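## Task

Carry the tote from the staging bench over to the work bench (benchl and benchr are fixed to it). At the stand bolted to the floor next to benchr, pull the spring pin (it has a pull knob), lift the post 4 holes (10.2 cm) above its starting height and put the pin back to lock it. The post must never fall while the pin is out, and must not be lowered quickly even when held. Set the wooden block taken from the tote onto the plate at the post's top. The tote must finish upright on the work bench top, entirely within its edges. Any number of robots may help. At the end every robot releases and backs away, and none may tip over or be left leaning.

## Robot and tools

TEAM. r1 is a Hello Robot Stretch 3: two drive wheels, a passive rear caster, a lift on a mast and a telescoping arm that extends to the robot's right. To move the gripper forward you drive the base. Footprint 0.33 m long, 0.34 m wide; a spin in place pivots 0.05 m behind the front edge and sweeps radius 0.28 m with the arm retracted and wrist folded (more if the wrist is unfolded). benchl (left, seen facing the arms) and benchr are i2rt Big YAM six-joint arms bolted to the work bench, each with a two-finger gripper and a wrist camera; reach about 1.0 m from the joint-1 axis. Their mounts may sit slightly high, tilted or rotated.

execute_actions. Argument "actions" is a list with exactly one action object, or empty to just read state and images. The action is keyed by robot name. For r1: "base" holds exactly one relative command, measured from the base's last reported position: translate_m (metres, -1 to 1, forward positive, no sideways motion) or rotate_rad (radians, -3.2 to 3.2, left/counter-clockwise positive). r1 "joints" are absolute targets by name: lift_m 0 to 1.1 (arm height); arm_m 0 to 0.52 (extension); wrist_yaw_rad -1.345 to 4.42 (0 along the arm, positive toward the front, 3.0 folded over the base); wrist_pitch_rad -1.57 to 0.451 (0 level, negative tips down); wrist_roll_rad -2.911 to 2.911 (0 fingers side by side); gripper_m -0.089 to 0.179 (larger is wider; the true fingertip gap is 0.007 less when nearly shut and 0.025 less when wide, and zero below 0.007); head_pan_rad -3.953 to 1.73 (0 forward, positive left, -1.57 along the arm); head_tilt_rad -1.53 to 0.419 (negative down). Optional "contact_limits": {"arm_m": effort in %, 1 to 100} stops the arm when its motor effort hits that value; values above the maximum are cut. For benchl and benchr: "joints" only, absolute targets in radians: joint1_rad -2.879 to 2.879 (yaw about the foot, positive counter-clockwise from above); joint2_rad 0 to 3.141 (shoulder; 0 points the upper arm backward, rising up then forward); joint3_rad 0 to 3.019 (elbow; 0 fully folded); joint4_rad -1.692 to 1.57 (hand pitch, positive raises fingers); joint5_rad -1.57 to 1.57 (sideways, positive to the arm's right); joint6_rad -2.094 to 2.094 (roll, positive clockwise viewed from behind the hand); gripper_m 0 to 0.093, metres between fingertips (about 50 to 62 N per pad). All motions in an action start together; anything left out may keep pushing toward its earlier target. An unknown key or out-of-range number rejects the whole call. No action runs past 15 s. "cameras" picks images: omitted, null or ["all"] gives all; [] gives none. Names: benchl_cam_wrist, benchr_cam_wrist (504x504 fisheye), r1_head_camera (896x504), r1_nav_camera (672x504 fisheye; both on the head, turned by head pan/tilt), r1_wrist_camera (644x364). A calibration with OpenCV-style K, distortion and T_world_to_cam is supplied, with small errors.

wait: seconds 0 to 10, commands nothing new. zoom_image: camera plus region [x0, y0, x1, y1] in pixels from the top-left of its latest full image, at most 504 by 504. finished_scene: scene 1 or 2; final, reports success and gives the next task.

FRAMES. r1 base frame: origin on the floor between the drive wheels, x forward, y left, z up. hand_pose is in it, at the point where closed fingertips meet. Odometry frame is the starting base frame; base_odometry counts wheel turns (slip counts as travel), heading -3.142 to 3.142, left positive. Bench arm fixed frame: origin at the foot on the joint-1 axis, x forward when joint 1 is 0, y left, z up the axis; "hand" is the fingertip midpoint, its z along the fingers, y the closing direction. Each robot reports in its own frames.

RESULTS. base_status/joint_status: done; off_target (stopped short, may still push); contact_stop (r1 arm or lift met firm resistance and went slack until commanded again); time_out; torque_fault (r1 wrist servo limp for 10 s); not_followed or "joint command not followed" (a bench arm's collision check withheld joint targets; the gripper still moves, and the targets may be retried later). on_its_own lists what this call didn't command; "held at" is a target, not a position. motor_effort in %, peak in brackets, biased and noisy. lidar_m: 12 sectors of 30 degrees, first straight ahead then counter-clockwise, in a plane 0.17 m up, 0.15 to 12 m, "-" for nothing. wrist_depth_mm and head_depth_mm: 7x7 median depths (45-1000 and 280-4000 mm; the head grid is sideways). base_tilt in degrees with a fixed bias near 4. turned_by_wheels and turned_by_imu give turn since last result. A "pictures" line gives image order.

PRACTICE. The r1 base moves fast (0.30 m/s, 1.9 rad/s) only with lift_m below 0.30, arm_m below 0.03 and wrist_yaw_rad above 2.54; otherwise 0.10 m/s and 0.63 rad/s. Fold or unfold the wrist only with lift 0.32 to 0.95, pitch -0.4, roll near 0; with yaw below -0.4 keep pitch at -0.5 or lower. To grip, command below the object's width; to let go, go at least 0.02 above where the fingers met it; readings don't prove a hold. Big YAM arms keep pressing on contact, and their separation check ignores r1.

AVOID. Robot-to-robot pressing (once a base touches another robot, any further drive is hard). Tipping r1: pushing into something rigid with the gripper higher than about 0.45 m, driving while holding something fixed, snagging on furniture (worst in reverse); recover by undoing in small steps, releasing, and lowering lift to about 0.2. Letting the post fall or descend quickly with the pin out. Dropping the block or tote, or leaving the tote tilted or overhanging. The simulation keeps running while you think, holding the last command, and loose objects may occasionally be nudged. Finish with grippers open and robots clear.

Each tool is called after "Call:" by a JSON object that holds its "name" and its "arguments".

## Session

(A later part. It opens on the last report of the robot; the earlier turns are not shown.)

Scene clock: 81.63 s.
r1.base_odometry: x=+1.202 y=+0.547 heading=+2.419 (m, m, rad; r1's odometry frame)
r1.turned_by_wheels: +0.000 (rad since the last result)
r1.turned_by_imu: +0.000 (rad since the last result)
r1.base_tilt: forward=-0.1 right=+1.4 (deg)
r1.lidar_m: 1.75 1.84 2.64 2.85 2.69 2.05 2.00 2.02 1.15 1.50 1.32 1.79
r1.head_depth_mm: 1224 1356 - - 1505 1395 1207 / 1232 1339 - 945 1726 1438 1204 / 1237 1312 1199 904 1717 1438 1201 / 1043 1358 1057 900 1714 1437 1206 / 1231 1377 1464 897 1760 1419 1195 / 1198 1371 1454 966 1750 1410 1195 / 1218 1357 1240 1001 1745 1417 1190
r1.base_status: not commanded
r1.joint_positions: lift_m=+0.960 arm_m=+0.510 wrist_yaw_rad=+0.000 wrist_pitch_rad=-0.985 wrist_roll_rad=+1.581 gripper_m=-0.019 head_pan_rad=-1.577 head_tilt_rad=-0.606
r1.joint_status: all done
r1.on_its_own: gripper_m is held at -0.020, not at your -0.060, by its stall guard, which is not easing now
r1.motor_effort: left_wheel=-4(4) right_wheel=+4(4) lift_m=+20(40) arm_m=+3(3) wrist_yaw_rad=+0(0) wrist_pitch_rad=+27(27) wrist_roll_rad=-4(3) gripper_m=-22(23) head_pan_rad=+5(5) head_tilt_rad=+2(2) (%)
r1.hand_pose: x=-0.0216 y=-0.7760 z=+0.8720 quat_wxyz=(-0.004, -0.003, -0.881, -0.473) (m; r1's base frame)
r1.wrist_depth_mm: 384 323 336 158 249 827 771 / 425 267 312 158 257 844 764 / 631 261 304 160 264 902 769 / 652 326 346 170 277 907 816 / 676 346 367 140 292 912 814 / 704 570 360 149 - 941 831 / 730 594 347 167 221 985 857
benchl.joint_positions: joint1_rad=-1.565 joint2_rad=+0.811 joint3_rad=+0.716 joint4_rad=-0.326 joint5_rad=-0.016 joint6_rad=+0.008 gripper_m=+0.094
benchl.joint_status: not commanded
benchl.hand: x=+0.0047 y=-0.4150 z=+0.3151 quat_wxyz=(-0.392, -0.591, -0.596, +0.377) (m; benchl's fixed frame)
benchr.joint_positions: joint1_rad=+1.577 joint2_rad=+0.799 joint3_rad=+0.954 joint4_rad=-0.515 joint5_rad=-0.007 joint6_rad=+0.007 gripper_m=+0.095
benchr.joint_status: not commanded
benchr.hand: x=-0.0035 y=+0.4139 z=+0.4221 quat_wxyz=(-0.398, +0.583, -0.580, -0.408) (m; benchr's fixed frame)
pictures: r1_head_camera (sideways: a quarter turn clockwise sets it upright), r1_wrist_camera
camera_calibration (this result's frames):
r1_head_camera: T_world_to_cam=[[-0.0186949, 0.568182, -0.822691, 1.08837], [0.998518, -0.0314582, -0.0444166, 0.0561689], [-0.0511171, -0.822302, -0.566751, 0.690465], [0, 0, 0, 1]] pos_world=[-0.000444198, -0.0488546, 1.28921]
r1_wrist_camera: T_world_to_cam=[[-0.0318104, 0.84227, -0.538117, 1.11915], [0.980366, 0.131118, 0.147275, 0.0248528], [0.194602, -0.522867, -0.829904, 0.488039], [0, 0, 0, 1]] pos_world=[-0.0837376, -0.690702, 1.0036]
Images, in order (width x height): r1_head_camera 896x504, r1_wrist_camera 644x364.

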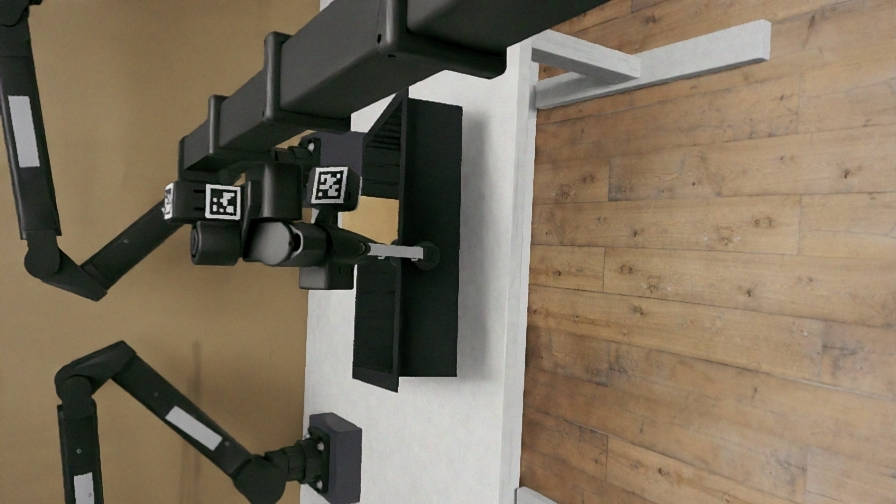

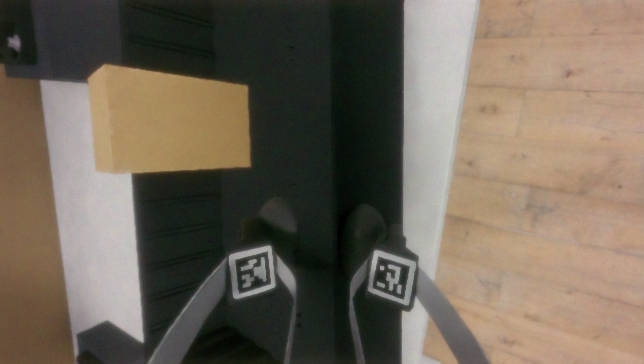

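Call:
{"name": "execute_actions", "arguments": {"actions": [{"r1":{"joints":{"lift_m":0.885,"wrist_pitch_rad":-1.12,"arm_m":0.52}}}], "cameras": ["r1_head_camera"]}}

Call:
{"name": "execute_actions", "arguments": {"actions": [{"r1":{"joints":{"gripper_m":0.08}}}], "cameras": []}}

Call:
{"name": "execute_actions", "arguments": {"actions": [{"r1":{"joints":{"lift_m":0.99}}}], "cameras": ["r1_wrist_camera"]}}

Call:
{"name": "execute_actions", "arguments": {"actions": [{"r1":{"base":{"translate_m":-0.7},"joints":{"arm_m":0,"wrist_roll_rad":0,"wrist_pitch_rad":0,"head_pan_rad":-1.7}},"benchr":{"joints":{"joint1_rad":-0.3,"joint4_rad":-1.3}}}]}}

Scene clock: 84.47 s.
r1.base_odometry: x=+1.202 y=+0.547 heading=+2.419 (m, m, rad; r1's odometry frame)
r1.turned_by_wheels: +0.000 (rad since the last result)
r1.turned_by_imu: +0.000 (rad since the last result)
r1.base_tilt: forward=-0.1 right=+1.3 (deg)
r1.lidar_m: 1.75 1.85 2.64 2.85 2.69 2.05 2.00 2.02 1.15 1.50 1.32 1.79
r1.head_depth_mm: 1224 1362 1444 1089 - - 1187 / 1231 1367 1476 - 1688 1432 1208 / 1240 1314 - 911 1713 1427 1204 / 1046 1379 1464 898 1720 1430 1203 / 1238 1385 1463 1013 1772 1426 1202 / 1204 1370 1446 963 1760 1417 1195 / 1205 1357 1239 1007 1747 1416 1188
r1.base_status: not commanded
r1.joint_positions: lift_m=+0.886 arm_m=+0.520 wrist_yaw_rad=+0.000 wrist_pitch_rad=-1.137 wrist_roll_rad=+1.574 gripper_m=-0.019 head_pan_rad=-1.577 head_tilt_rad=-0.606
r1.joint_status: all done
r1.on_its_own: gripper_m is held at -0.020, not at your -0.060, by its stall guard, which is not easing now
r1.motor_effort: left_wheel=-3(4) right_wheel=+3(4) lift_m=+14(22) arm_m=+3(3) wrist_yaw_rad=+0(0) wrist_pitch_rad=+5(28) wrist_roll_rad=-2(4) gripper_m=-15(23) head_pan_rad=+5(4) head_tilt_rad=+2(2) (%)
r1.hand_pose: x=-0.0215 y=-0.7502 z=+0.7815 quat_wxyz=(-0.001, -0.001, -0.842, -0.539) (m; r1's base frame)
r1.wrist_depth_mm: 260 263 228 124 851 786 718 / 206 257 237 127 868 799 744 / 209 262 248 130 886 824 759 / 248 285 254 133 919 852 774 / 266 299 271 134 926 890 780 / 269 312 281 139 969 889 820 / 269 317 285 149 - 931 817
benchl.joint_positions: joint1_rad=-1.565 joint2_rad=+0.811 joint3_rad=+0.716 joint4_rad=-0.326 joint5_rad=-0.016 joint6_rad=+0.008 gripper_m=+0.094
benchl.joint_status: not commanded
benchl.hand: x=+0.0047 y=-0.4150 z=+0.3151 quat_wxyz=(-0.392, -0.591, -0.596, +0.377) (m; benchl's fixed frame)
benchr.joint_positions: joint1_rad=+1.577 joint2_rad=+0.799 joint3_rad=+0.954 joint4_rad=-0.515 joint5_rad=-0.007 joint6_rad=+0.007 gripper_m=+0.095
benchr.joint_status: not commanded
benchr.hand: x=-0.0035 y=+0.4139 z=+0.4221 quat_wxyz=(-0.398, +0.583, -0.580, -0.408) (m; benchr's fixed frame)
pictures: r1_head_camera (sideways: a quarter turn clockwise sets it upright)
camera_calibration (this result's frames):
r1_head_camera: T_world_to_cam=[[-0.0186995, 0.568055, -0.822778, 1.08848], [0.998518, -0.0314583, -0.0444127, 0.0561639], [-0.051112, -0.822389, -0.566625, 0.6903], [0, 0, 0, 1]] pos_world=[-0.000443879, -0.0488566, 1.28922]
Images, in order (width x height): r1_head_camera 896x504.

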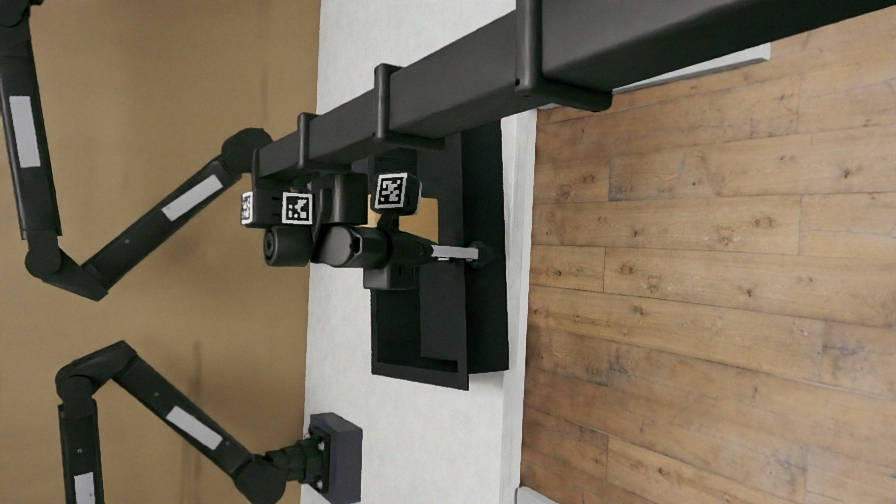

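Scene clock: 85.97 s.
r1.base_odometry: x=+1.202 y=+0.547 heading=+2.419 (m, m, rad; r1's odometry frame)
r1.turned_by_wheels: +0.000 (rad since the last result)
r1.turned_by_imu: +0.000 (rad since the last result)
r1.base_tilt: forward=+0.0 right=+1.3 (deg)
r1.lidar_m: 1.74 1.84 2.63 2.85 2.68 2.05 2.00 2.02 1.15 1.50 1.32 1.79
r1.head_depth_mm: 1229 1357 1445 1084 - - 1187 / 1231 1359 1475 - 1682 1443 1209 / 1235 1308 - 907 1712 1433 1204 / 1041 1376 1467 895 1714 1429 1201 / 1229 1385 1463 1008 1750 1423 1194 / 1203 1371 1448 964 1754 1412 1196 / 1216 1355 1236 1003 1748 1418 1189
r1.base_status: not commanded
r1.joint_positions: lift_m=+0.886 arm_m=+0.520 wrist_yaw_rad=+0.000 wrist_pitch_rad=-1.128 wrist_roll_rad=+1.574 gripper_m=+0.080 head_pan_rad=-1.577 head_tilt_rad=-0.606
r1.joint_status: all done
r1.motor_effort: left_wheel=-3(3) right_wheel=+3(3) lift_m=+15(14) arm_m=+3(3) wrist_yaw_rad=+0(0) wrist_pitch_rad=+3(6) wrist_roll_rad=-1(2) gripper_m=+0(80) head_pan_rad=+4(5) head_tilt_rad=+2(2) (%)
r1.hand_pose: x=-0.0215 y=-0.7525 z=+0.7823 quat_wxyz=(-0.001, -0.001, -0.845, -0.535) (m; r1's base frame)
r1.wrist_depth_mm: 260 264 232 122 844 778 715 / 205 256 240 125 909 795 733 / 206 256 249 130 921 831 749 / 248 290 257 134 923 846 766 / 265 304 258 138 905 859 794 / 266 312 270 204 - 894 793 / 269 317 287 207 - 887 816
benchl.joint_positions: joint1_rad=-1.565 joint2_rad=+0.811 joint3_rad=+0.716 joint4_rad=-0.326 joint5_rad=-0.016 joint6_rad=+0.008 gripper_m=+0.094
benchl.joint_status: not commanded
benchl.hand: x=+0.0047 y=-0.4150 z=+0.3151 quat_wxyz=(-0.392, -0.591, -0.596, +0.377) (m; benchl's fixed frame)
benchr.joint_positions: joint1_rad=+1.577 joint2_rad=+0.799 joint3_rad=+0.954 joint4_rad=-0.515 joint5_rad=-0.007 joint6_rad=+0.007 gripper_m=+0.095
benchr.joint_status: not commanded
benchr.hand: x=-0.0035 y=+0.4139 z=+0.4221 quat_wxyz=(-0.398, +0.583, -0.580, -0.408) (m; benchr's fixed frame)
pictures: none
No camera images: the call's "cameras" was empty. Leave "cameras" out to get every camera's image.

Scene clock: 87.77 s.
r1.base_odometry: x=+1.202 y=+0.547 heading=+2.419 (m, m, rad; r1's odometry frame)
r1.turned_by_wheels: +0.000 (rad since the last result)
r1.turned_by_imu: +0.000 (rad since the last result)
r1.base_tilt: forward=-0.1 right=+1.3 (deg)
r1.lidar_m: 1.75 1.85 2.64 2.85 2.69 2.05 2.01 2.02 1.16 1.50 1.32 1.79
r1.head_depth_mm: 1223 1338 - 954 1617 1406 1213 / 1236 1316 1328 960 1713 1433 1204 / 1238 - 1205 1019 1714 1439 1203 / 1042 1352 1305 946 1709 1432 1205 / 1232 1391 1458 1006 1763 1424 1201 / 1202 1380 1455 967 1742 1417 1190 / 1222 1349 1241 1004 1755 1402 1185
r1.base_status: not commanded
r1.joint_positions: lift_m=+0.989 arm_m=+0.520 wrist_yaw_rad=+0.000 wrist_pitch_rad=-1.127 wrist_roll_rad=+1.574 gripper_m=+0.080 head_pan_rad=-1.577 head_tilt_rad=-0.606
r1.joint_status: all done
r1.motor_effort: left_wheel=-3(3) right_wheel=+3(4) lift_m=+35(38) arm_m=+3(3) wrist_yaw_rad=+0(0) wrist_pitch_rad=+2(2) wrist_roll_rad=-2(2) gripper_m=+1(1) head_pan_rad=+4(4) head_tilt_rad=+2(2) (%)
r1.hand_pose: x=-0.0215 y=-0.7526 z=+0.8863 quat_wxyz=(-0.001, -0.001, -0.845, -0.535) (m; r1's base frame)
r1.wrist_depth_mm: 398 323 350 312 287 860 788 / 443 275 353 320 300 890 820 / 515 276 356 329 973 926 843 / 549 344 391 341 990 952 860 / 557 371 391 352 - 951 869 / 601 520 408 359 245 963 900 / 601 377 350 345 - 995 923
benchl.joint_positions: joint1_rad=-1.565 joint2_rad=+0.811 joint3_rad=+0.716 joint4_rad=-0.326 joint5_rad=-0.016 joint6_rad=+0.008 gripper_m=+0.094
benchl.joint_status: not commanded
benchl.hand: x=+0.0047 y=-0.4150 z=+0.3151 quat_wxyz=(-0.392, -0.591, -0.596, +0.377) (m; benchl's fixed frame)
benchr.joint_positions: joint1_rad=+1.577 joint2_rad=+0.799 joint3_rad=+0.954 joint4_rad=-0.515 joint5_rad=-0.007 joint6_rad=+0.007 gripper_m=+0.095
benchr.joint_status: not commanded
benchr.hand: x=-0.0035 y=+0.4139 z=+0.4221 quat_wxyz=(-0.398, +0.583, -0.580, -0.408) (m; benchr's fixed frame)
pictures: r1_wrist_camera
camera_calibration (this result's frames):
r1_wrist_camera: T_world_to_cam=[[-0.0381581, 0.909725, -0.413455, 1.04733], [0.980158, 0.114613, 0.161723, -0.00556347], [0.194511, -0.39908, -0.896047, 0.663919], [0, 0, 0, 1]] pos_world=[-0.0837223, -0.687191, 1.02883]
Images, in order (width x height): r1_wrist_camera 644x364.

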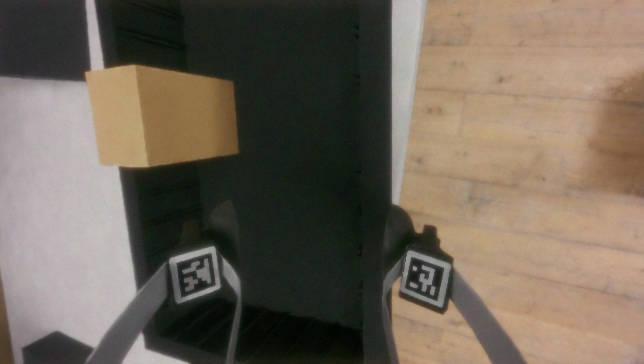

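Scene clock: 95.73 s.
r1.base_odometry: x=+1.728 y=+0.084 heading=+2.419 (m, m, rad; r1's odometry frame)
r1.turned_by_wheels: +0.000 (rad since the last result)
r1.turned_by_imu: +0.002 (rad since the last result)
r1.base_tilt: forward=-0.1 right=+1.3 (deg)
r1.lidar_m: 2.44 2.59 3.09 3.27 1.75 1.34 1.30 1.38 1.49 1.06 1.54 1.79
r1.head_depth_mm: 1240 1377 1553 - - - - / 1228 1364 1540 - - - - / 1218 1360 1525 1735 - - 1124 / 1211 1349 1435 - - - - / 1202 1340 1496 - - 1399 1168 / 1198 1324 1412 1011 1445 1377 1192 / 1183 1313 1399 1005 1627 1411 1184
r1.base_status: done
r1.joint_positions: lift_m=+0.989 arm_m=+0.001 wrist_yaw_rad=+0.000 wrist_pitch_rad=-0.023 wrist_roll_rad=+0.004 gripper_m=+0.080 head_pan_rad=-1.693 head_tilt_rad=-0.606
r1.joint_status: all done
joint sent to its limit — the command would take r1.arm_m past its lower limit, so that joint was sent only as far as its limit.
r1.motor_effort: left_wheel=-3(8) right_wheel=+3(3) lift_m=+35(35) arm_m=-3(3) wrist_yaw_rad=+0(0) wrist_pitch_rad=+7(7) wrist_roll_rad=-1(2) gripper_m=+1(2) head_pan_rad=-4(21) head_tilt_rad=+2(2) (%)
r1.hand_pose: x=-0.0215 y=-0.4020 z=+1.0983 quat_wxyz=(+0.706, +0.008, -0.708, -0.008) (m; r1's base frame)
r1.wrist_depth_mm: 798 - - - - - - / 740 - - - - - - / - - - - - - - / - - - - - - - / - - - - - - - / 755 831 808 - - - - / 592 665 654 - - - -
benchl.joint_positions: joint1_rad=-1.565 joint2_rad=+0.811 joint3_rad=+0.716 joint4_rad=-0.326 joint5_rad=-0.016 joint6_rad=+0.008 gripper_m=+0.094
benchl.joint_status: not commanded
benchl.hand: x=+0.0047 y=-0.4150 z=+0.3151 quat_wxyz=(-0.392, -0.591, -0.596, +0.377) (m; benchl's fixed frame)
benchr.joint_positions: joint1_rad=-0.297 joint2_rad=+0.805 joint3_rad=+0.955 joint4_rad=-1.293 joint5_rad=-0.007 joint6_rad=+0.007 gripper_m=+0.095
benchr.joint_status: all done
benchr.hand: x=+0.2756 y=-0.0837 z=+0.2838 quat_wxyz=(-0.210, -0.147, -0.966, +0.028) (m; benchr's fixed frame)
pictures: benchl_cam_wrist, benchr_cam_wrist, r1_head_camera (sideways: a quarter turn clockwise sets it upright), r1_nav_camera (sideways: a quarter turn counterclockwise sets it upright), r1_wrist_camera
camera_calibration (this result's frames):
benchl_cam_wrist: T_world_to_cam=[[-0.999881, -0.0140786, -0.00624334, -0.00117799], [-0.00906016, 0.865537, -0.500763, 0.519322], [0.0124539, -0.500647, -0.865562, 0.192119], [0, 0, 0, 1]] pos_world=[0.00113467, -0.353325, 0.426341]
benchr_cam_wrist: T_world_to_cam=[[-0.294615, -0.955595, -0.00640681, 0.00329829], [-0.938267, 0.287988, 0.191618, 0.234048], [-0.181264, 0.0624647, -0.981449, 0.455764], [0, 0, 0, 1]] pos_world=[0.303185, -0.0927205, 0.402482]
r1_head_camera: T_world_to_cam=[[0.0470527, 0.566392, -0.822792, 1.0881], [0.988197, -0.146611, -0.0444121, 0.0562261], [-0.145785, -0.810991, -0.566605, 0.690852], [0, 0, 0, 1]] pos_world=[-0.00604467, -0.0477737, 1.28922]
r1_nav_camera: T_world_to_cam=[[-0.117516, -0.577499, 0.807889, -1.00181], [-0.985987, 0.164848, -0.0255849, 0.0884039], [-0.118404, -0.799575, -0.588778, 0.723815], [0, 0, 0, 1]] pos_world=[0.0551391, -0.0143708, 1.23778]
r1_wrist_camera: T_world_to_cam=[[-0.999126, 0.0156575, 0.0387518, -0.0607111], [-0.034388, 0.21903, -0.975112, 1.18864], [-0.0237556, -0.975593, -0.2183, 0.0129859], [0, 0, 0, 1]] pos_world=[-0.0194746, -0.246728, 1.16424]
Images, in order (width x height): benchl_cam_wrist 504x504, benchr_cam_wrist 504x504, r1_head_camera 896x504, r1_nav_camera 672x504, r1_wrist_camera 644x364.

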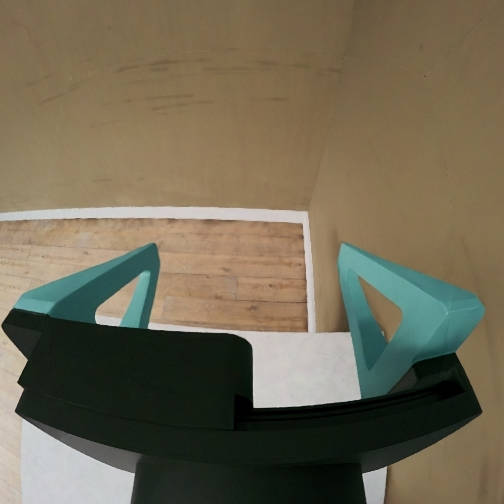

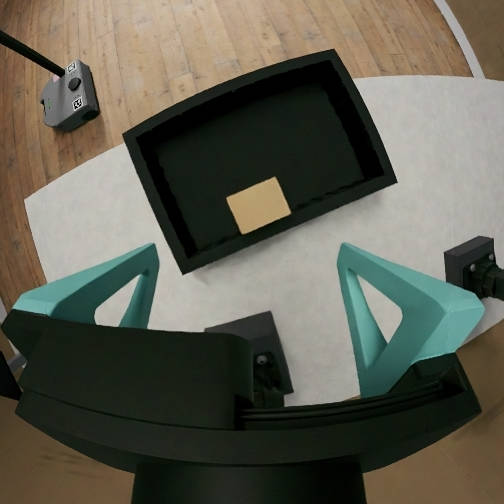

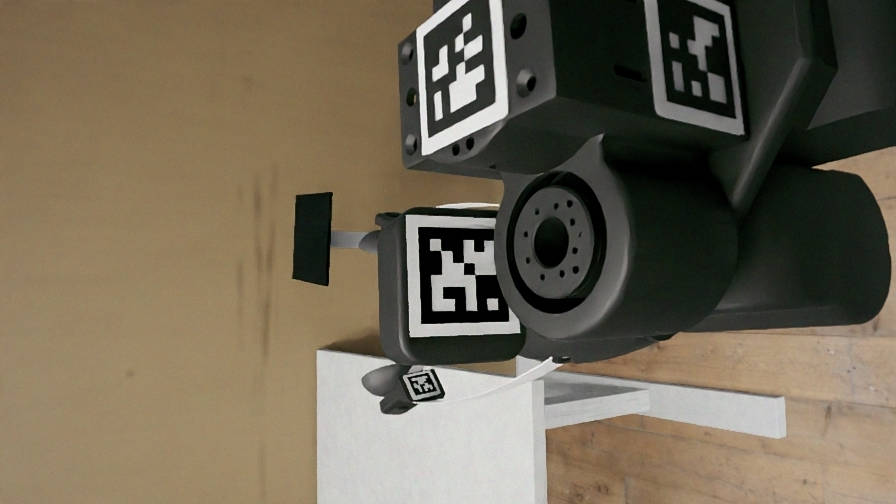

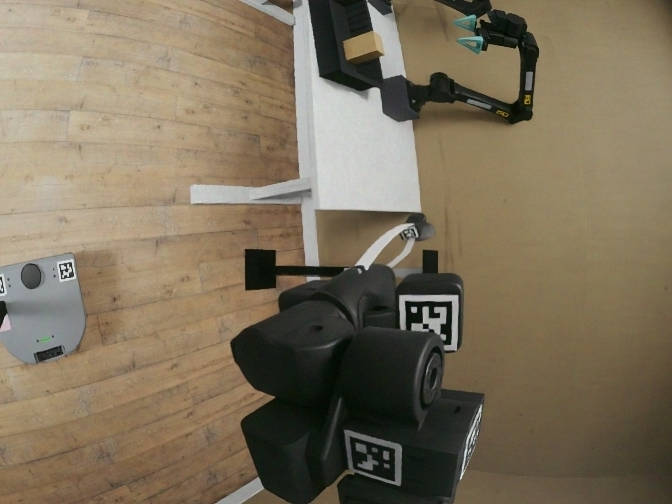

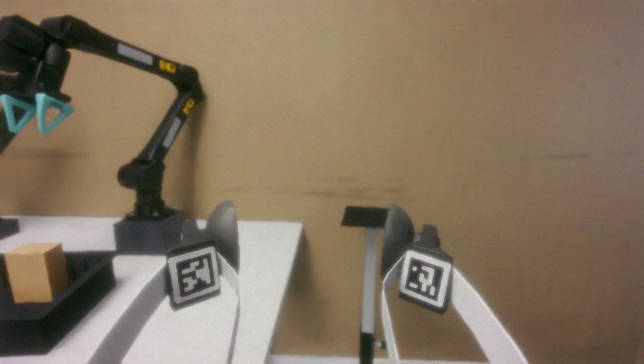

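Call:
{"name": "execute_actions", "arguments": {"actions": [{"r1":{"base":{"translate_m":-0.75},"joints":{"lift_m":0.4}},"benchr":{"joints":{"joint1_rad":1.43,"joint2_rad":1.4,"joint3_rad":0.62,"joint4_rad":1.2}}}], "cameras": []}}

Call:
{"name": "execute_actions", "arguments": {"actions": [{"r1":{"base":{"rotate_rad":1.57}},"benchr":{"joints":{"joint2_rad":1.9}}}], "cameras": ["benchr_cam_wrist"]}}

Call:
{"name": "execute_actions", "arguments": {"actions": [{"r1":{"base":{"translate_m":-1},"joints":{"head_pan_rad":-1.57,"head_tilt_rad":-0.8}}}], "cameras": ["r1_head_camera","r1_wrist_camera"]}}

Scene clock: 107.73 s.
r1.base_odometry: x=+2.290 y=-0.412 heading=+2.419 (m, m, rad; r1's odometry frame)
r1.turned_by_wheels: +0.000 (rad since the last result)
r1.turned_by_imu: +0.001 (rad since the last result)
r1.base_tilt: forward=-0.1 right=+1.3 (deg)
r1.lidar_m: 3.19 3.37 2.98 1.77 0.75 0.57 0.55 0.59 0.84 1.41 1.20 2.14
r1.head_depth_mm: 1185 1275 1289 1307 1313 1327 1186 / 1190 1323 1491 1671 1673 1434 1210 / 1183 1318 1478 1695 1768 1433 1196 / 1181 1295 1470 1674 1755 1427 1198 / 1160 1292 1446 1657 1750 1428 1202 / 1156 1286 1430 1634 1737 1422 1197 / 1145 1269 1424 1619 1751 1413 1196
r1.base_status: done
r1.joint_positions: lift_m=+0.401 arm_m=+0.001 wrist_yaw_rad=+0.000 wrist_pitch_rad=-0.022 wrist_roll_rad=+0.004 gripper_m=+0.080 head_pan_rad=-1.693 head_tilt_rad=-0.606
r1.joint_status: all done
r1.motor_effort: left_wheel=-2(8) right_wheel=+3(4) lift_m=+14(28) arm_m=-3(3) wrist_yaw_rad=+0(0) wrist_pitch_rad=+7(7) wrist_roll_rad=-1(1) gripper_m=+1(0) head_pan_rad=-4(4) head_tilt_rad=+2(2) (%)
r1.hand_pose: x=-0.0215 y=-0.4020 z=+0.5095 quat_wxyz=(+0.706, +0.008, -0.708, -0.008) (m; r1's base frame)
r1.wrist_depth_mm: - - - - - - 698 / - - - - - - 692 / - - - - - - 686 / - - - - - - 689 / - - - - - - 691 / - 946 - - - 990 671 / 838 843 851 861 857 842 680
benchl.joint_positions: joint1_rad=-1.565 joint2_rad=+0.811 joint3_rad=+0.716 joint4_rad=-0.326 joint5_rad=-0.016 joint6_rad=+0.008 gripper_m=+0.094
benchl.joint_status: not commanded
benchl.hand: x=+0.0047 y=-0.4150 z=+0.3151 quat_wxyz=(-0.392, -0.591, -0.596, +0.377) (m; benchl's fixed frame)
benchr.joint_positions: joint1_rad=+1.433 joint2_rad=+1.397 joint3_rad=+0.621 joint4_rad=+1.187 joint5_rad=-0.007 joint6_rad=+0.007 gripper_m=+0.095
benchr.joint_status: all done
benchr.hand: x=+0.0711 y=+0.5167 z=+0.3457 quat_wxyz=(-0.628, +0.361, -0.413, -0.553) (m; benchr's fixed frame)
pictures: none
No camera images: the call's "cameras" was empty. Leave "cameras" out to get every camera's image.

Scene clock: 111.17 s.
r1.base_odometry: x=+2.290 y=-0.412 heading=-2.294 (m, m, rad; r1's odometry frame)
r1.turned_by_wheels: +1.570 (rad since the last result)
r1.turned_by_imu: +1.573 (rad since the last result)
r1.base_tilt: forward=-0.1 right=+1.3 (deg)
r1.lidar_m: 1.72 0.74 0.57 0.56 0.59 0.85 1.41 1.20 2.16 3.17 3.36 2.98
r1.head_depth_mm: 2775 2956 1706 2339 1793 1438 1204 / 2755 3023 3169 2337 1783 1442 1212 / 2712 3023 3223 2307 1779 1440 1199 / 2697 3020 3178 2304 1753 1432 1211 / 2673 2975 3179 2312 1770 1418 1198 / 2652 2946 3135 2288 1760 1420 1193 / 2633 2964 3131 2274 1736 1415 1187
r1.base_status: done
r1.joint_positions: lift_m=+0.401 arm_m=+0.001 wrist_yaw_rad=+0.000 wrist_pitch_rad=-0.022 wrist_roll_rad=+0.004 gripper_m=+0.080 head_pan_rad=-1.693 head_tilt_rad=-0.606
r1.joint_status: not commanded
r1.motor_effort: left_wheel=-4(8) right_wheel=+4(8) lift_m=+14(15) arm_m=-3(3) wrist_yaw_rad=+0(0) wrist_pitch_rad=+7(7) wrist_roll_rad=-2(1) gripper_m=+1(0) head_pan_rad=-4(4) head_tilt_rad=+2(2) (%)
r1.hand_pose: x=-0.0215 y=-0.4020 z=+0.5095 quat_wxyz=(+0.706, +0.008, -0.708, -0.008) (m; r1's base frame)
r1.wrist_depth_mm: - - - - - - - / - - - - - - - / - - - - - - - / - - - - - - - / - - - - - - - / - - - - - - - / 840 841 881 866 844 847 849
benchl.joint_positions: joint1_rad=-1.565 joint2_rad=+0.811 joint3_rad=+0.716 joint4_rad=-0.326 joint5_rad=-0.016 joint6_rad=+0.008 gripper_m=+0.094
benchl.joint_status: not commanded
benchl.hand: x=+0.0047 y=-0.4150 z=+0.3151 quat_wxyz=(-0.392, -0.591, -0.596, +0.377) (m; benchl's fixed frame)
benchr.joint_positions: joint1_rad=+1.433 joint2_rad=+1.896 joint3_rad=+0.621 joint4_rad=+1.195 joint5_rad=-0.007 joint6_rad=+0.007 gripper_m=+0.095
benchr.joint_status: all done
benchr.hand: x=+0.0770 y=+0.5586 z=+0.0828 quat_wxyz=(-0.509, +0.482, -0.554, -0.449) (m; benchr's fixed frame)
pictures: benchr_cam_wrist
camera_calibration (this result's frames):
benchr_cam_wrist: T_world_to_cam=[[0.99111, -0.132967, -0.00463264, -0.00132058], [-0.0891008, -0.637478, -0.765299, 0.432004], [0.0988061, 0.758909, -0.643658, -0.256161], [0, 0, 0, 1]] pos_world=[0.065111, 0.46962, 0.165726]
Images, in order (width x height): benchr_cam_wrist 504x504.

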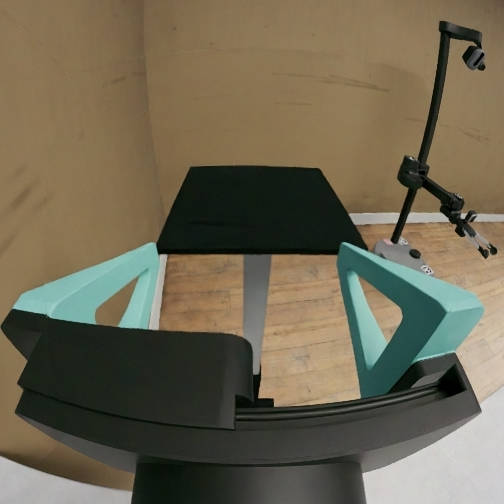

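Scene clock: 122.23 s.
r1.base_odometry: x=+2.952 y=+0.337 heading=-2.295 (m, m, rad; r1's odometry frame)
r1.turned_by_wheels: +0.000 (rad since the last result)
r1.turned_by_imu: +0.001 (rad since the last result)
r1.base_tilt: forward=-0.1 right=+1.3 (deg)
r1.lidar_m: 1.92 0.83 0.64 0.62 0.56 0.43 0.42 0.44 0.64 0.54 3.28 4.31
r1.head_depth_mm: 1453 1305 1036 1288 1240 1193 1091 / 817 1142 992 1695 1487 1300 1128 / 1896 1209 789 727 1482 1276 1133 / 2548 1279 1018 1672 1472 1279 1126 / 2613 1216 1047 1829 1505 1287 1116 / 2721 1451 1042 1806 1500 1281 1114 / 2724 2998 2295 1801 1492 1275 1110
r1.base_status: done
r1.joint_positions: lift_m=+0.401 arm_m=+0.001 wrist_yaw_rad=+0.000 wrist_pitch_rad=-0.022 wrist_roll_rad=+0.004 gripper_m=+0.080 head_pan_rad=-1.577 head_tilt_rad=-0.790
r1.joint_status: all done
r1.motor_effort: left_wheel=-4(9) right_wheel=+4(4) lift_m=+14(14) arm_m=-3(3) wrist_yaw_rad=+0(0) wrist_pitch_rad=+7(7) wrist_roll_rad=-2(1) gripper_m=+1(1) head_pan_rad=+5(20) head_tilt_rad=-3(15) (%)
r1.hand_pose: x=-0.0215 y=-0.4020 z=+0.5095 quat_wxyz=(+0.706, +0.008, -0.708, -0.008) (m; r1's base frame)
r1.wrist_depth_mm: - - 565 560 501 556 504 / - - - 785 959 764 527 / - - - - - 821 521 / - - - - - 806 522 / - - - - - 826 527 / - - - - 331 793 520 / 831 844 815 777 752 718 518
benchl.joint_positions: joint1_rad=-1.565 joint2_rad=+0.811 joint3_rad=+0.716 joint4_rad=-0.326 joint5_rad=-0.016 joint6_rad=+0.008 gripper_m=+0.094
benchl.joint_status: not commanded
benchl.hand: x=+0.0047 y=-0.4150 z=+0.3151 quat_wxyz=(-0.392, -0.591, -0.596, +0.377) (m; benchl's fixed frame)
benchr.joint_positions: joint1_rad=+1.433 joint2_rad=+1.896 joint3_rad=+0.621 joint4_rad=+1.195 joint5_rad=-0.007 joint6_rad=+0.007 gripper_m=+0.095
benchr.joint_status: not commanded
benchr.hand: x=+0.0770 y=+0.5586 z=+0.0828 quat_wxyz=(-0.509, +0.482, -0.554, -0.449) (m; benchr's fixed frame)
pictures: r1_head_camera (sideways: a quarter turn clockwise sets it upright), r1_wrist_camera
camera_calibration (this result's frames):
r1_head_camera: T_world_to_cam=[[-0.0178563, 0.708922, -0.70506, 0.93504], [0.998573, -0.0228506, -0.0482655, 0.0611683], [-0.0503275, -0.704916, -0.707503, 0.87355], [0, 0, 0, 1]] pos_world=[-0.000421078, -0.0456935, 1.28025]
r1_wrist_camera: T_world_to_cam=[[-0.999126, 0.0156802, 0.0387428, -0.0378805], [-0.0343884, 0.218445, -0.975243, 0.614345], [-0.0237552, -0.975723, -0.217715, -0.11591], [0, 0, 0, 1]] pos_world=[-0.0194745, -0.246702, 0.575368]
Images, in order (width x height): r1_head_camera 896x504, r1_wrist_camera 644x364.

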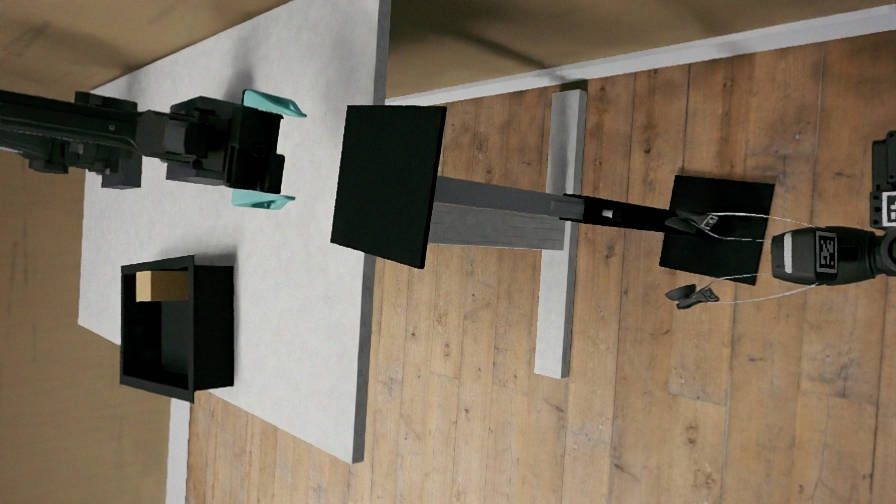

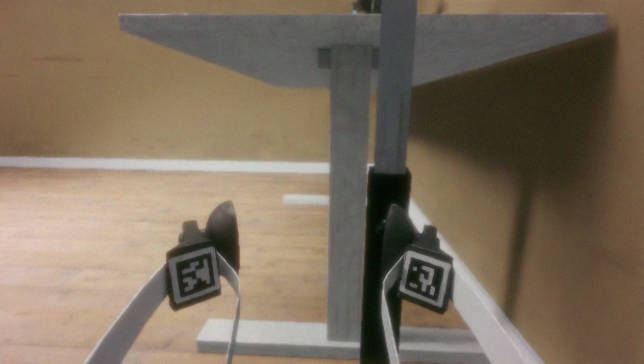

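Call:
{"name": "execute_actions", "arguments": {"actions": [{"r1":{"base":{"translate_m":-0.065},"joints":{"lift_m":0.37}},"benchr":{"joints":{"joint2_rad":2.16,"joint4_rad":1.45,"joint1_rad":1.41}}}], "cameras": ["r1_wrist_camera","benchr_cam_wrist"]}}

Call:
{"name": "execute_actions", "arguments": {"actions": [{"r1":{"joints":{"arm_m":0.06}},"benchr":{"joints":{"joint2_rad":2.2,"joint3_rad":0.85,"joint4_rad":1.27}}}], "cameras": ["r1_head_camera","r1_wrist_camera","benchr_cam_wrist"]}}

Scene clock: 125.23 s.
r1.base_odometry: x=+2.995 y=+0.386 heading=-2.295 (m, m, rad; r1's odometry frame)
r1.turned_by_wheels: +0.000 (rad since the last result)
r1.turned_by_imu: +0.000 (rad since the last result)
r1.base_tilt: forward=-0.1 right=+1.3 (deg)
r1.lidar_m: 1.95 0.84 0.64 0.63 0.47 0.36 0.35 0.37 0.54 0.53 3.30 4.35
r1.head_depth_mm: 1232 1181 998 1088 1046 1012 972 / 1846 1403 1030 1698 1452 1277 1129 / 813 888 828 1730 1488 1290 1140 / 2559 1392 845 726 1440 1227 1165 / 2563 1226 1050 1764 1486 1276 1116 / 2746 1214 1044 1813 1497 1286 1114 / 2774 2967 1080 1797 1497 1277 1113
r1.base_status: done
r1.joint_positions: lift_m=+0.371 arm_m=+0.001 wrist_yaw_rad=+0.000 wrist_pitch_rad=-0.022 wrist_roll_rad=+0.004 gripper_m=+0.080 head_pan_rad=-1.577 head_tilt_rad=-0.790
r1.joint_status: all done
r1.motor_effort: left_wheel=-4(8) right_wheel=+4(6) lift_m=+14(13) arm_m=-3(3) wrist_yaw_rad=-1(0) wrist_pitch_rad=+7(7) wrist_roll_rad=-1(1) gripper_m=+2(1) head_pan_rad=+5(5) head_tilt_rad=-3(3) (%)
r1.hand_pose: x=-0.0215 y=-0.4020 z=+0.4795 quat_wxyz=(+0.706, +0.008, -0.708, -0.008) (m; r1's base frame)
r1.wrist_depth_mm: - 640 618 522 608 589 451 / - - - 975 - 702 446 / - - - - - 695 443 / - - - - - 692 438 / - - - - - 689 434 / - - - 942 - 670 445 / 807 790 764 738 764 617 435
benchl.joint_positions: joint1_rad=-1.565 joint2_rad=+0.811 joint3_rad=+0.716 joint4_rad=-0.326 joint5_rad=-0.016 joint6_rad=+0.008 gripper_m=+0.094
benchl.joint_status: not commanded
benchl.hand: x=+0.0047 y=-0.4150 z=+0.3151 quat_wxyz=(-0.392, -0.591, -0.596, +0.377) (m; benchl's fixed frame)
benchr.joint_positions: joint1_rad=+1.416 joint2_rad=+2.160 joint3_rad=+0.621 joint4_rad=+1.436 joint5_rad=-0.007 joint6_rad=+0.007 gripper_m=+0.095
benchr.joint_status: all done
benchr.hand: x=+0.0833 y=+0.5392 z=+0.0003 quat_wxyz=(-0.506, +0.483, -0.564, -0.439) (m; benchr's fixed frame)
pictures: benchr_cam_wrist, r1_wrist_camera
camera_calibration (this result's frames):
benchr_cam_wrist: T_world_to_cam=[[0.988778, -0.149317, -0.00474561, -0.00155446], [-0.102347, -0.653918, -0.749611, 0.367101], [0.108826, 0.741684, -0.661862, -0.286737], [0, 0, 0, 1]] pos_world=[0.0703133, 0.45249, 0.0853947]
r1_wrist_camera: T_world_to_cam=[[-0.999126, 0.015686, 0.0387402, -0.0367162], [-0.0343885, 0.218286, -0.975279, 0.585086], [-0.0237547, -0.975759, -0.217556, -0.122526], [0, 0, 0, 1]] pos_world=[-0.0194745, -0.246696, 0.545388]
Images, in order (width x height): benchr_cam_wrist 504x504, r1_wrist_camera 644x364.

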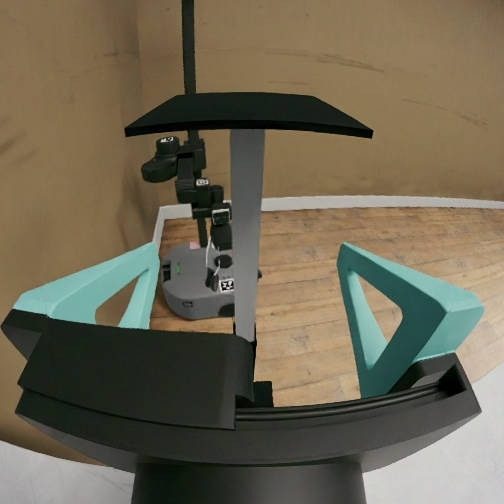

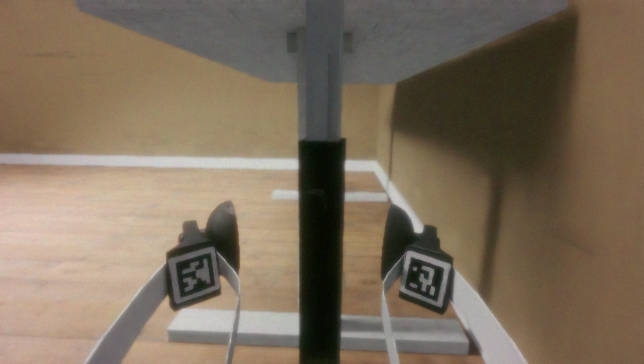

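Scene clock: 126.80 s.
r1.base_odometry: x=+2.995 y=+0.386 heading=-2.295 (m, m, rad; r1's odometry frame)
r1.turned_by_wheels: +0.000 (rad since the last result)
r1.turned_by_imu: +0.000 (rad since the last result)
r1.base_tilt: forward=-0.1 right=+1.4 (deg)
r1.lidar_m: 1.94 0.84 0.64 0.63 0.47 0.36 0.35 0.37 0.54 0.53 3.31 4.36
r1.head_depth_mm: 1225 1178 999 1087 1050 1009 972 / 1844 1403 1029 1690 1451 1276 1123 / 771 839 809 1735 1480 1292 1168 / 2563 1384 779 723 1441 1252 - / 2573 1225 1044 1758 1506 1286 1122 / 2713 1217 1043 1827 1499 1274 1113 / 2754 2974 1075 1801 1494 1267 1112
r1.base_status: not commanded
r1.joint_positions: lift_m=+0.371 arm_m=+0.060 wrist_yaw_rad=+0.000 wrist_pitch_rad=-0.022 wrist_roll_rad=+0.004 gripper_m=+0.080 head_pan_rad=-1.577 head_tilt_rad=-0.790
r1.joint_status: all done
r1.motor_effort: left_wheel=-4(4) right_wheel=+4(4) lift_m=+15(14) arm_m=+3(3) wrist_yaw_rad=+0(0) wrist_pitch_rad=+7(7) wrist_roll_rad=-1(2) gripper_m=+0(0) head_pan_rad=+5(4) head_tilt_rad=-3(3) (%)
r1.hand_pose: x=-0.0215 y=-0.4603 z=+0.4795 quat_wxyz=(+0.706, +0.008, -0.708, -0.008) (m; r1's base frame)
r1.wrist_depth_mm: - 636 633 243 621 598 452 / - - - 592 - 696 451 / - - - 594 - 700 444 / - - - 247 - 698 441 / - - - 257 - 685 444 / - - 974 269 - 688 446 / 783 766 744 279 749 622 444
benchl.joint_positions: joint1_rad=-1.565 joint2_rad=+0.811 joint3_rad=+0.716 joint4_rad=-0.326 joint5_rad=-0.016 joint6_rad=+0.008 gripper_m=+0.094
benchl.joint_status: not commanded
benchl.hand: x=+0.0047 y=-0.4150 z=+0.3151 quat_wxyz=(-0.392, -0.591, -0.596, +0.377) (m; benchl's fixed frame)
benchr.joint_positions: joint1_rad=+1.416 joint2_rad=+2.187 joint3_rad=+0.837 joint4_rad=+1.276 joint5_rad=-0.007 joint6_rad=+0.007 gripper_m=+0.095
benchr.joint_status: all done
benchr.hand: x=+0.0956 y=+0.6179 z=+0.0091 quat_wxyz=(-0.514, +0.476, -0.557, -0.446) (m; benchr's fixed frame)
pictures: benchr_cam_wrist, r1_head_camera (sideways: a quarter turn clockwise sets it upright), r1_wrist_camera
camera_calibration (this result's frames):
benchr_cam_wrist: T_world_to_cam=[[0.988799, -0.149181, -0.00460717, -0.00196937], [-0.0989147, -0.631883, -0.768726, 0.412636], [0.111768, 0.760572, -0.639561, -0.352717], [0, 0, 0, 1]] pos_world=[0.0821857, 0.528711, 0.0916113]
r1_head_camera: T_world_to_cam=[[-0.0178816, 0.708997, -0.704985, 0.934942], [0.998574, -0.0228092, -0.0482673, 0.0611706], [-0.0503015, -0.704843, -0.707578, 0.873647], [0, 0, 0, 1]] pos_world=[-0.000419403, -0.0456915, 1.28025]
r1_wrist_camera: T_world_to_cam=[[-0.999126, 0.0156862, 0.0387401, -0.0358019], [-0.0343884, 0.218286, -0.975279, 0.597809], [-0.0237549, -0.975759, -0.217556, -0.179397], [0, 0, 0, 1]] pos_world=[-0.0194745, -0.30498, 0.545388]
Images, in order (width x height): benchr_cam_wrist 504x504, r1_head_camera 896x504, r1_wrist_camera 644x364.

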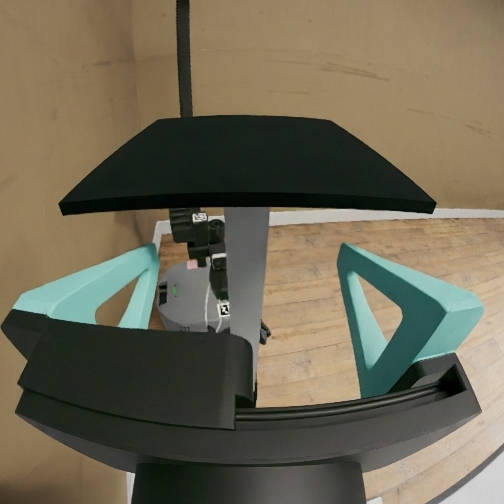

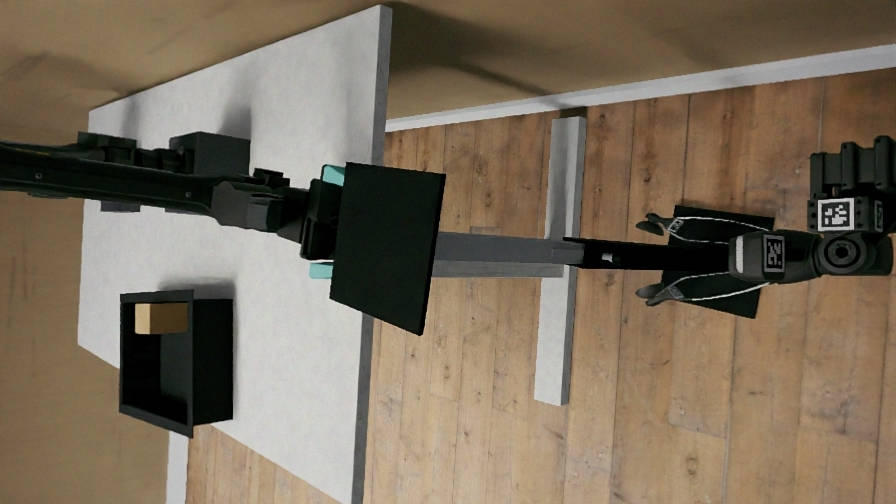

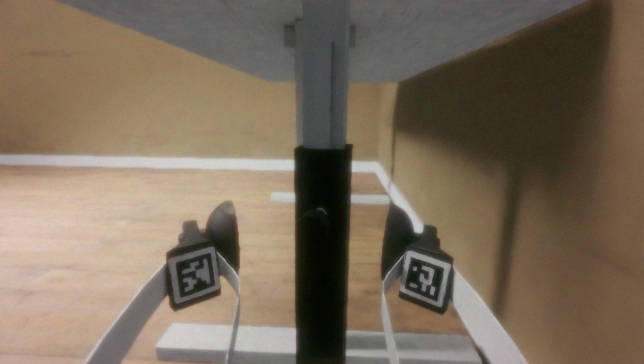

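Call:
{"name": "execute_actions", "arguments": {"actions": [{"r1":{"joints":{"arm_m":0.115,"gripper_m":0.065}},"benchr":{"joints":{"joint2_rad":2.38,"joint3_rad":1.11,"joint4_rad":1.19}}}], "cameras": ["r1_head_camera","r1_wrist_camera","benchr_cam_wrist"]}}

Scene clock: 139.60 s.
r1.base_odometry: x=+2.995 y=+0.386 heading=-2.295 (m, m, rad; r1's odometry frame)
r1.turned_by_wheels: +0.000 (rad since the last result)
r1.turned_by_imu: +0.000 (rad since the last result)
r1.base_tilt: forward=-0.1 right=+1.3 (deg)
r1.lidar_m: 1.94 0.84 0.64 0.63 0.47 0.36 0.35 0.37 0.54 0.54 3.28 4.37
r1.head_depth_mm: 1231 1176 997 1087 1046 1006 973 / 1812 1405 1023 1689 1446 1269 1124 / 722 815 857 1739 1484 1296 - / 2592 1380 775 723 1425 1256 1082 / 2574 1226 1046 1770 1497 1286 1115 / 2738 1213 1040 1800 1491 1275 1116 / 2762 2945 1082 1800 1497 1273 1112
r1.base_status: not commanded
r1.joint_positions: lift_m=+0.371 arm_m=+0.115 wrist_yaw_rad=+0.000 wrist_pitch_rad=-0.022 wrist_roll_rad=+0.004 gripper_m=+0.065 head_pan_rad=-1.577 head_tilt_rad=-0.790
r1.joint_status: all done
r1.motor_effort: left_wheel=-4(4) right_wheel=+4(4) lift_m=+14(15) arm_m=+3(3) wrist_yaw_rad=+0(0) wrist_pitch_rad=+7(7) wrist_roll_rad=-1(1) gripper_m=-1(60) head_pan_rad=+5(4) head_tilt_rad=-3(3) (%)
r1.hand_pose: x=-0.0215 y=-0.5153 z=+0.4795 quat_wxyz=(+0.706, +0.008, -0.708, -0.008) (m; r1's base frame)
r1.wrist_depth_mm: - 646 623 177 600 594 461 / - - - 183 - 702 451 / - - - 190 - 711 454 / - - - 187 - 704 449 / - - - 192 - 684 449 / - - 994 201 - 701 454 / 784 805 794 210 803 636 439
benchl.joint_positions: joint1_rad=-1.565 joint2_rad=+0.811 joint3_rad=+0.716 joint4_rad=-0.326 joint5_rad=-0.016 joint6_rad=+0.008 gripper_m=+0.094
benchl.joint_status: not commanded
benchl.hand: x=+0.0047 y=-0.4150 z=+0.3151 quat_wxyz=(-0.392, -0.591, -0.596, +0.377) (m; benchl's fixed frame)
benchr.joint_positions: joint1_rad=+1.416 joint2_rad=+2.376 joint3_rad=+1.072 joint4_rad=+1.193 joint5_rad=-0.007 joint6_rad=+0.007 gripper_m=+0.095
benchr.joint_status: all done
benchr.hand: x=+0.1051 y=+0.6793 z=-0.0515 quat_wxyz=(-0.504, +0.484, -0.566, -0.437) (m; benchr's fixed frame)
pictures: benchr_cam_wrist, r1_head_camera (sideways: a quarter turn clockwise sets it upright), r1_wrist_camera
camera_calibration (this result's frames):
benchr_cam_wrist: T_world_to_cam=[[0.988773, -0.149349, -0.00477738, -0.00243757], [-0.103137, -0.658989, -0.745048, 0.425857], [0.108124, 0.737176, -0.666994, -0.424381], [0, 0, 0, 1]] pos_world=[0.0922176, 0.593114, 0.0342122]
r1_head_camera: T_world_to_cam=[[-0.0178815, 0.709011, -0.70497, 0.934923], [0.998574, -0.0228082, -0.0482676, 0.0611711], [-0.0503014, -0.704828, -0.707593, 0.873667], [0, 0, 0, 1]] pos_world=[-0.0004194, -0.045691, 1.28025]
r1_wrist_camera: T_world_to_cam=[[-0.999126, 0.0156862, 0.0387402, -0.0349393], [-0.0343885, 0.218286, -0.975279, 0.609814], [-0.0237549, -0.975759, -0.217556, -0.233061], [0, 0, 0, 1]] pos_world=[-0.0194745, -0.359977, 0.545388]
Images, in order (width x height): benchr_cam_wrist 504x504, r1_head_camera 896x504, r1_wrist_camera 644x364.

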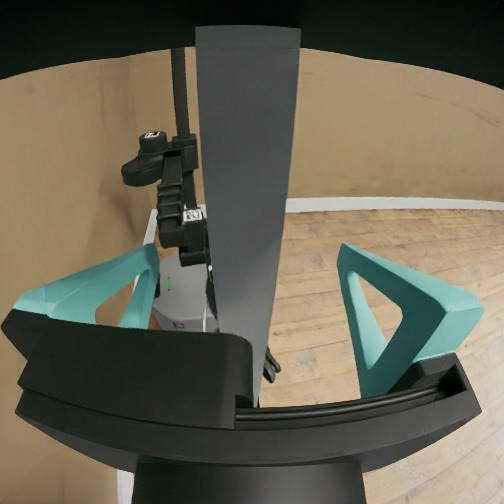

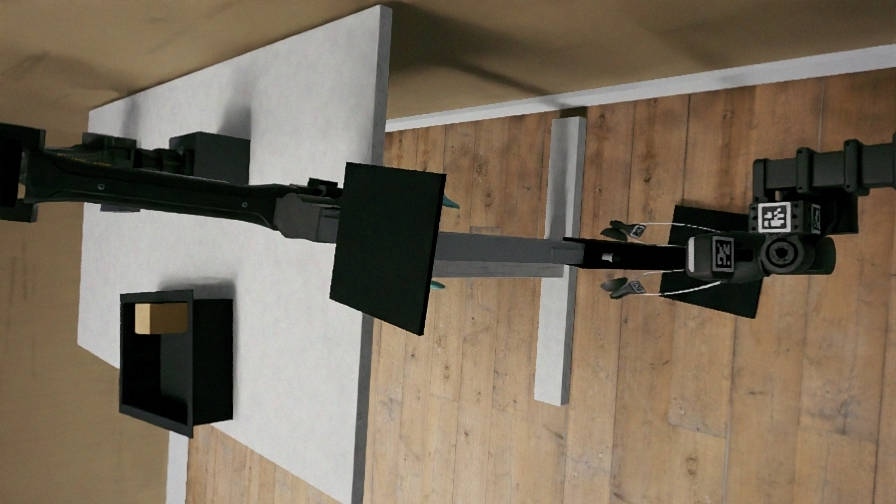

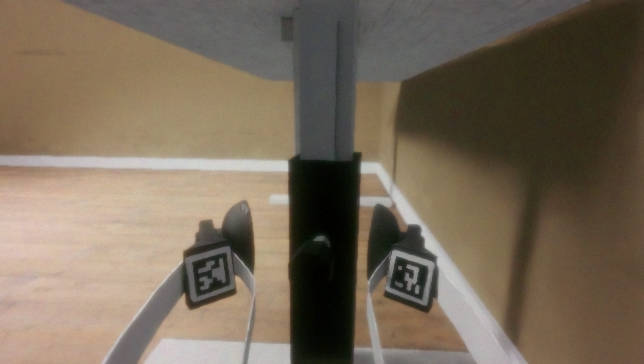

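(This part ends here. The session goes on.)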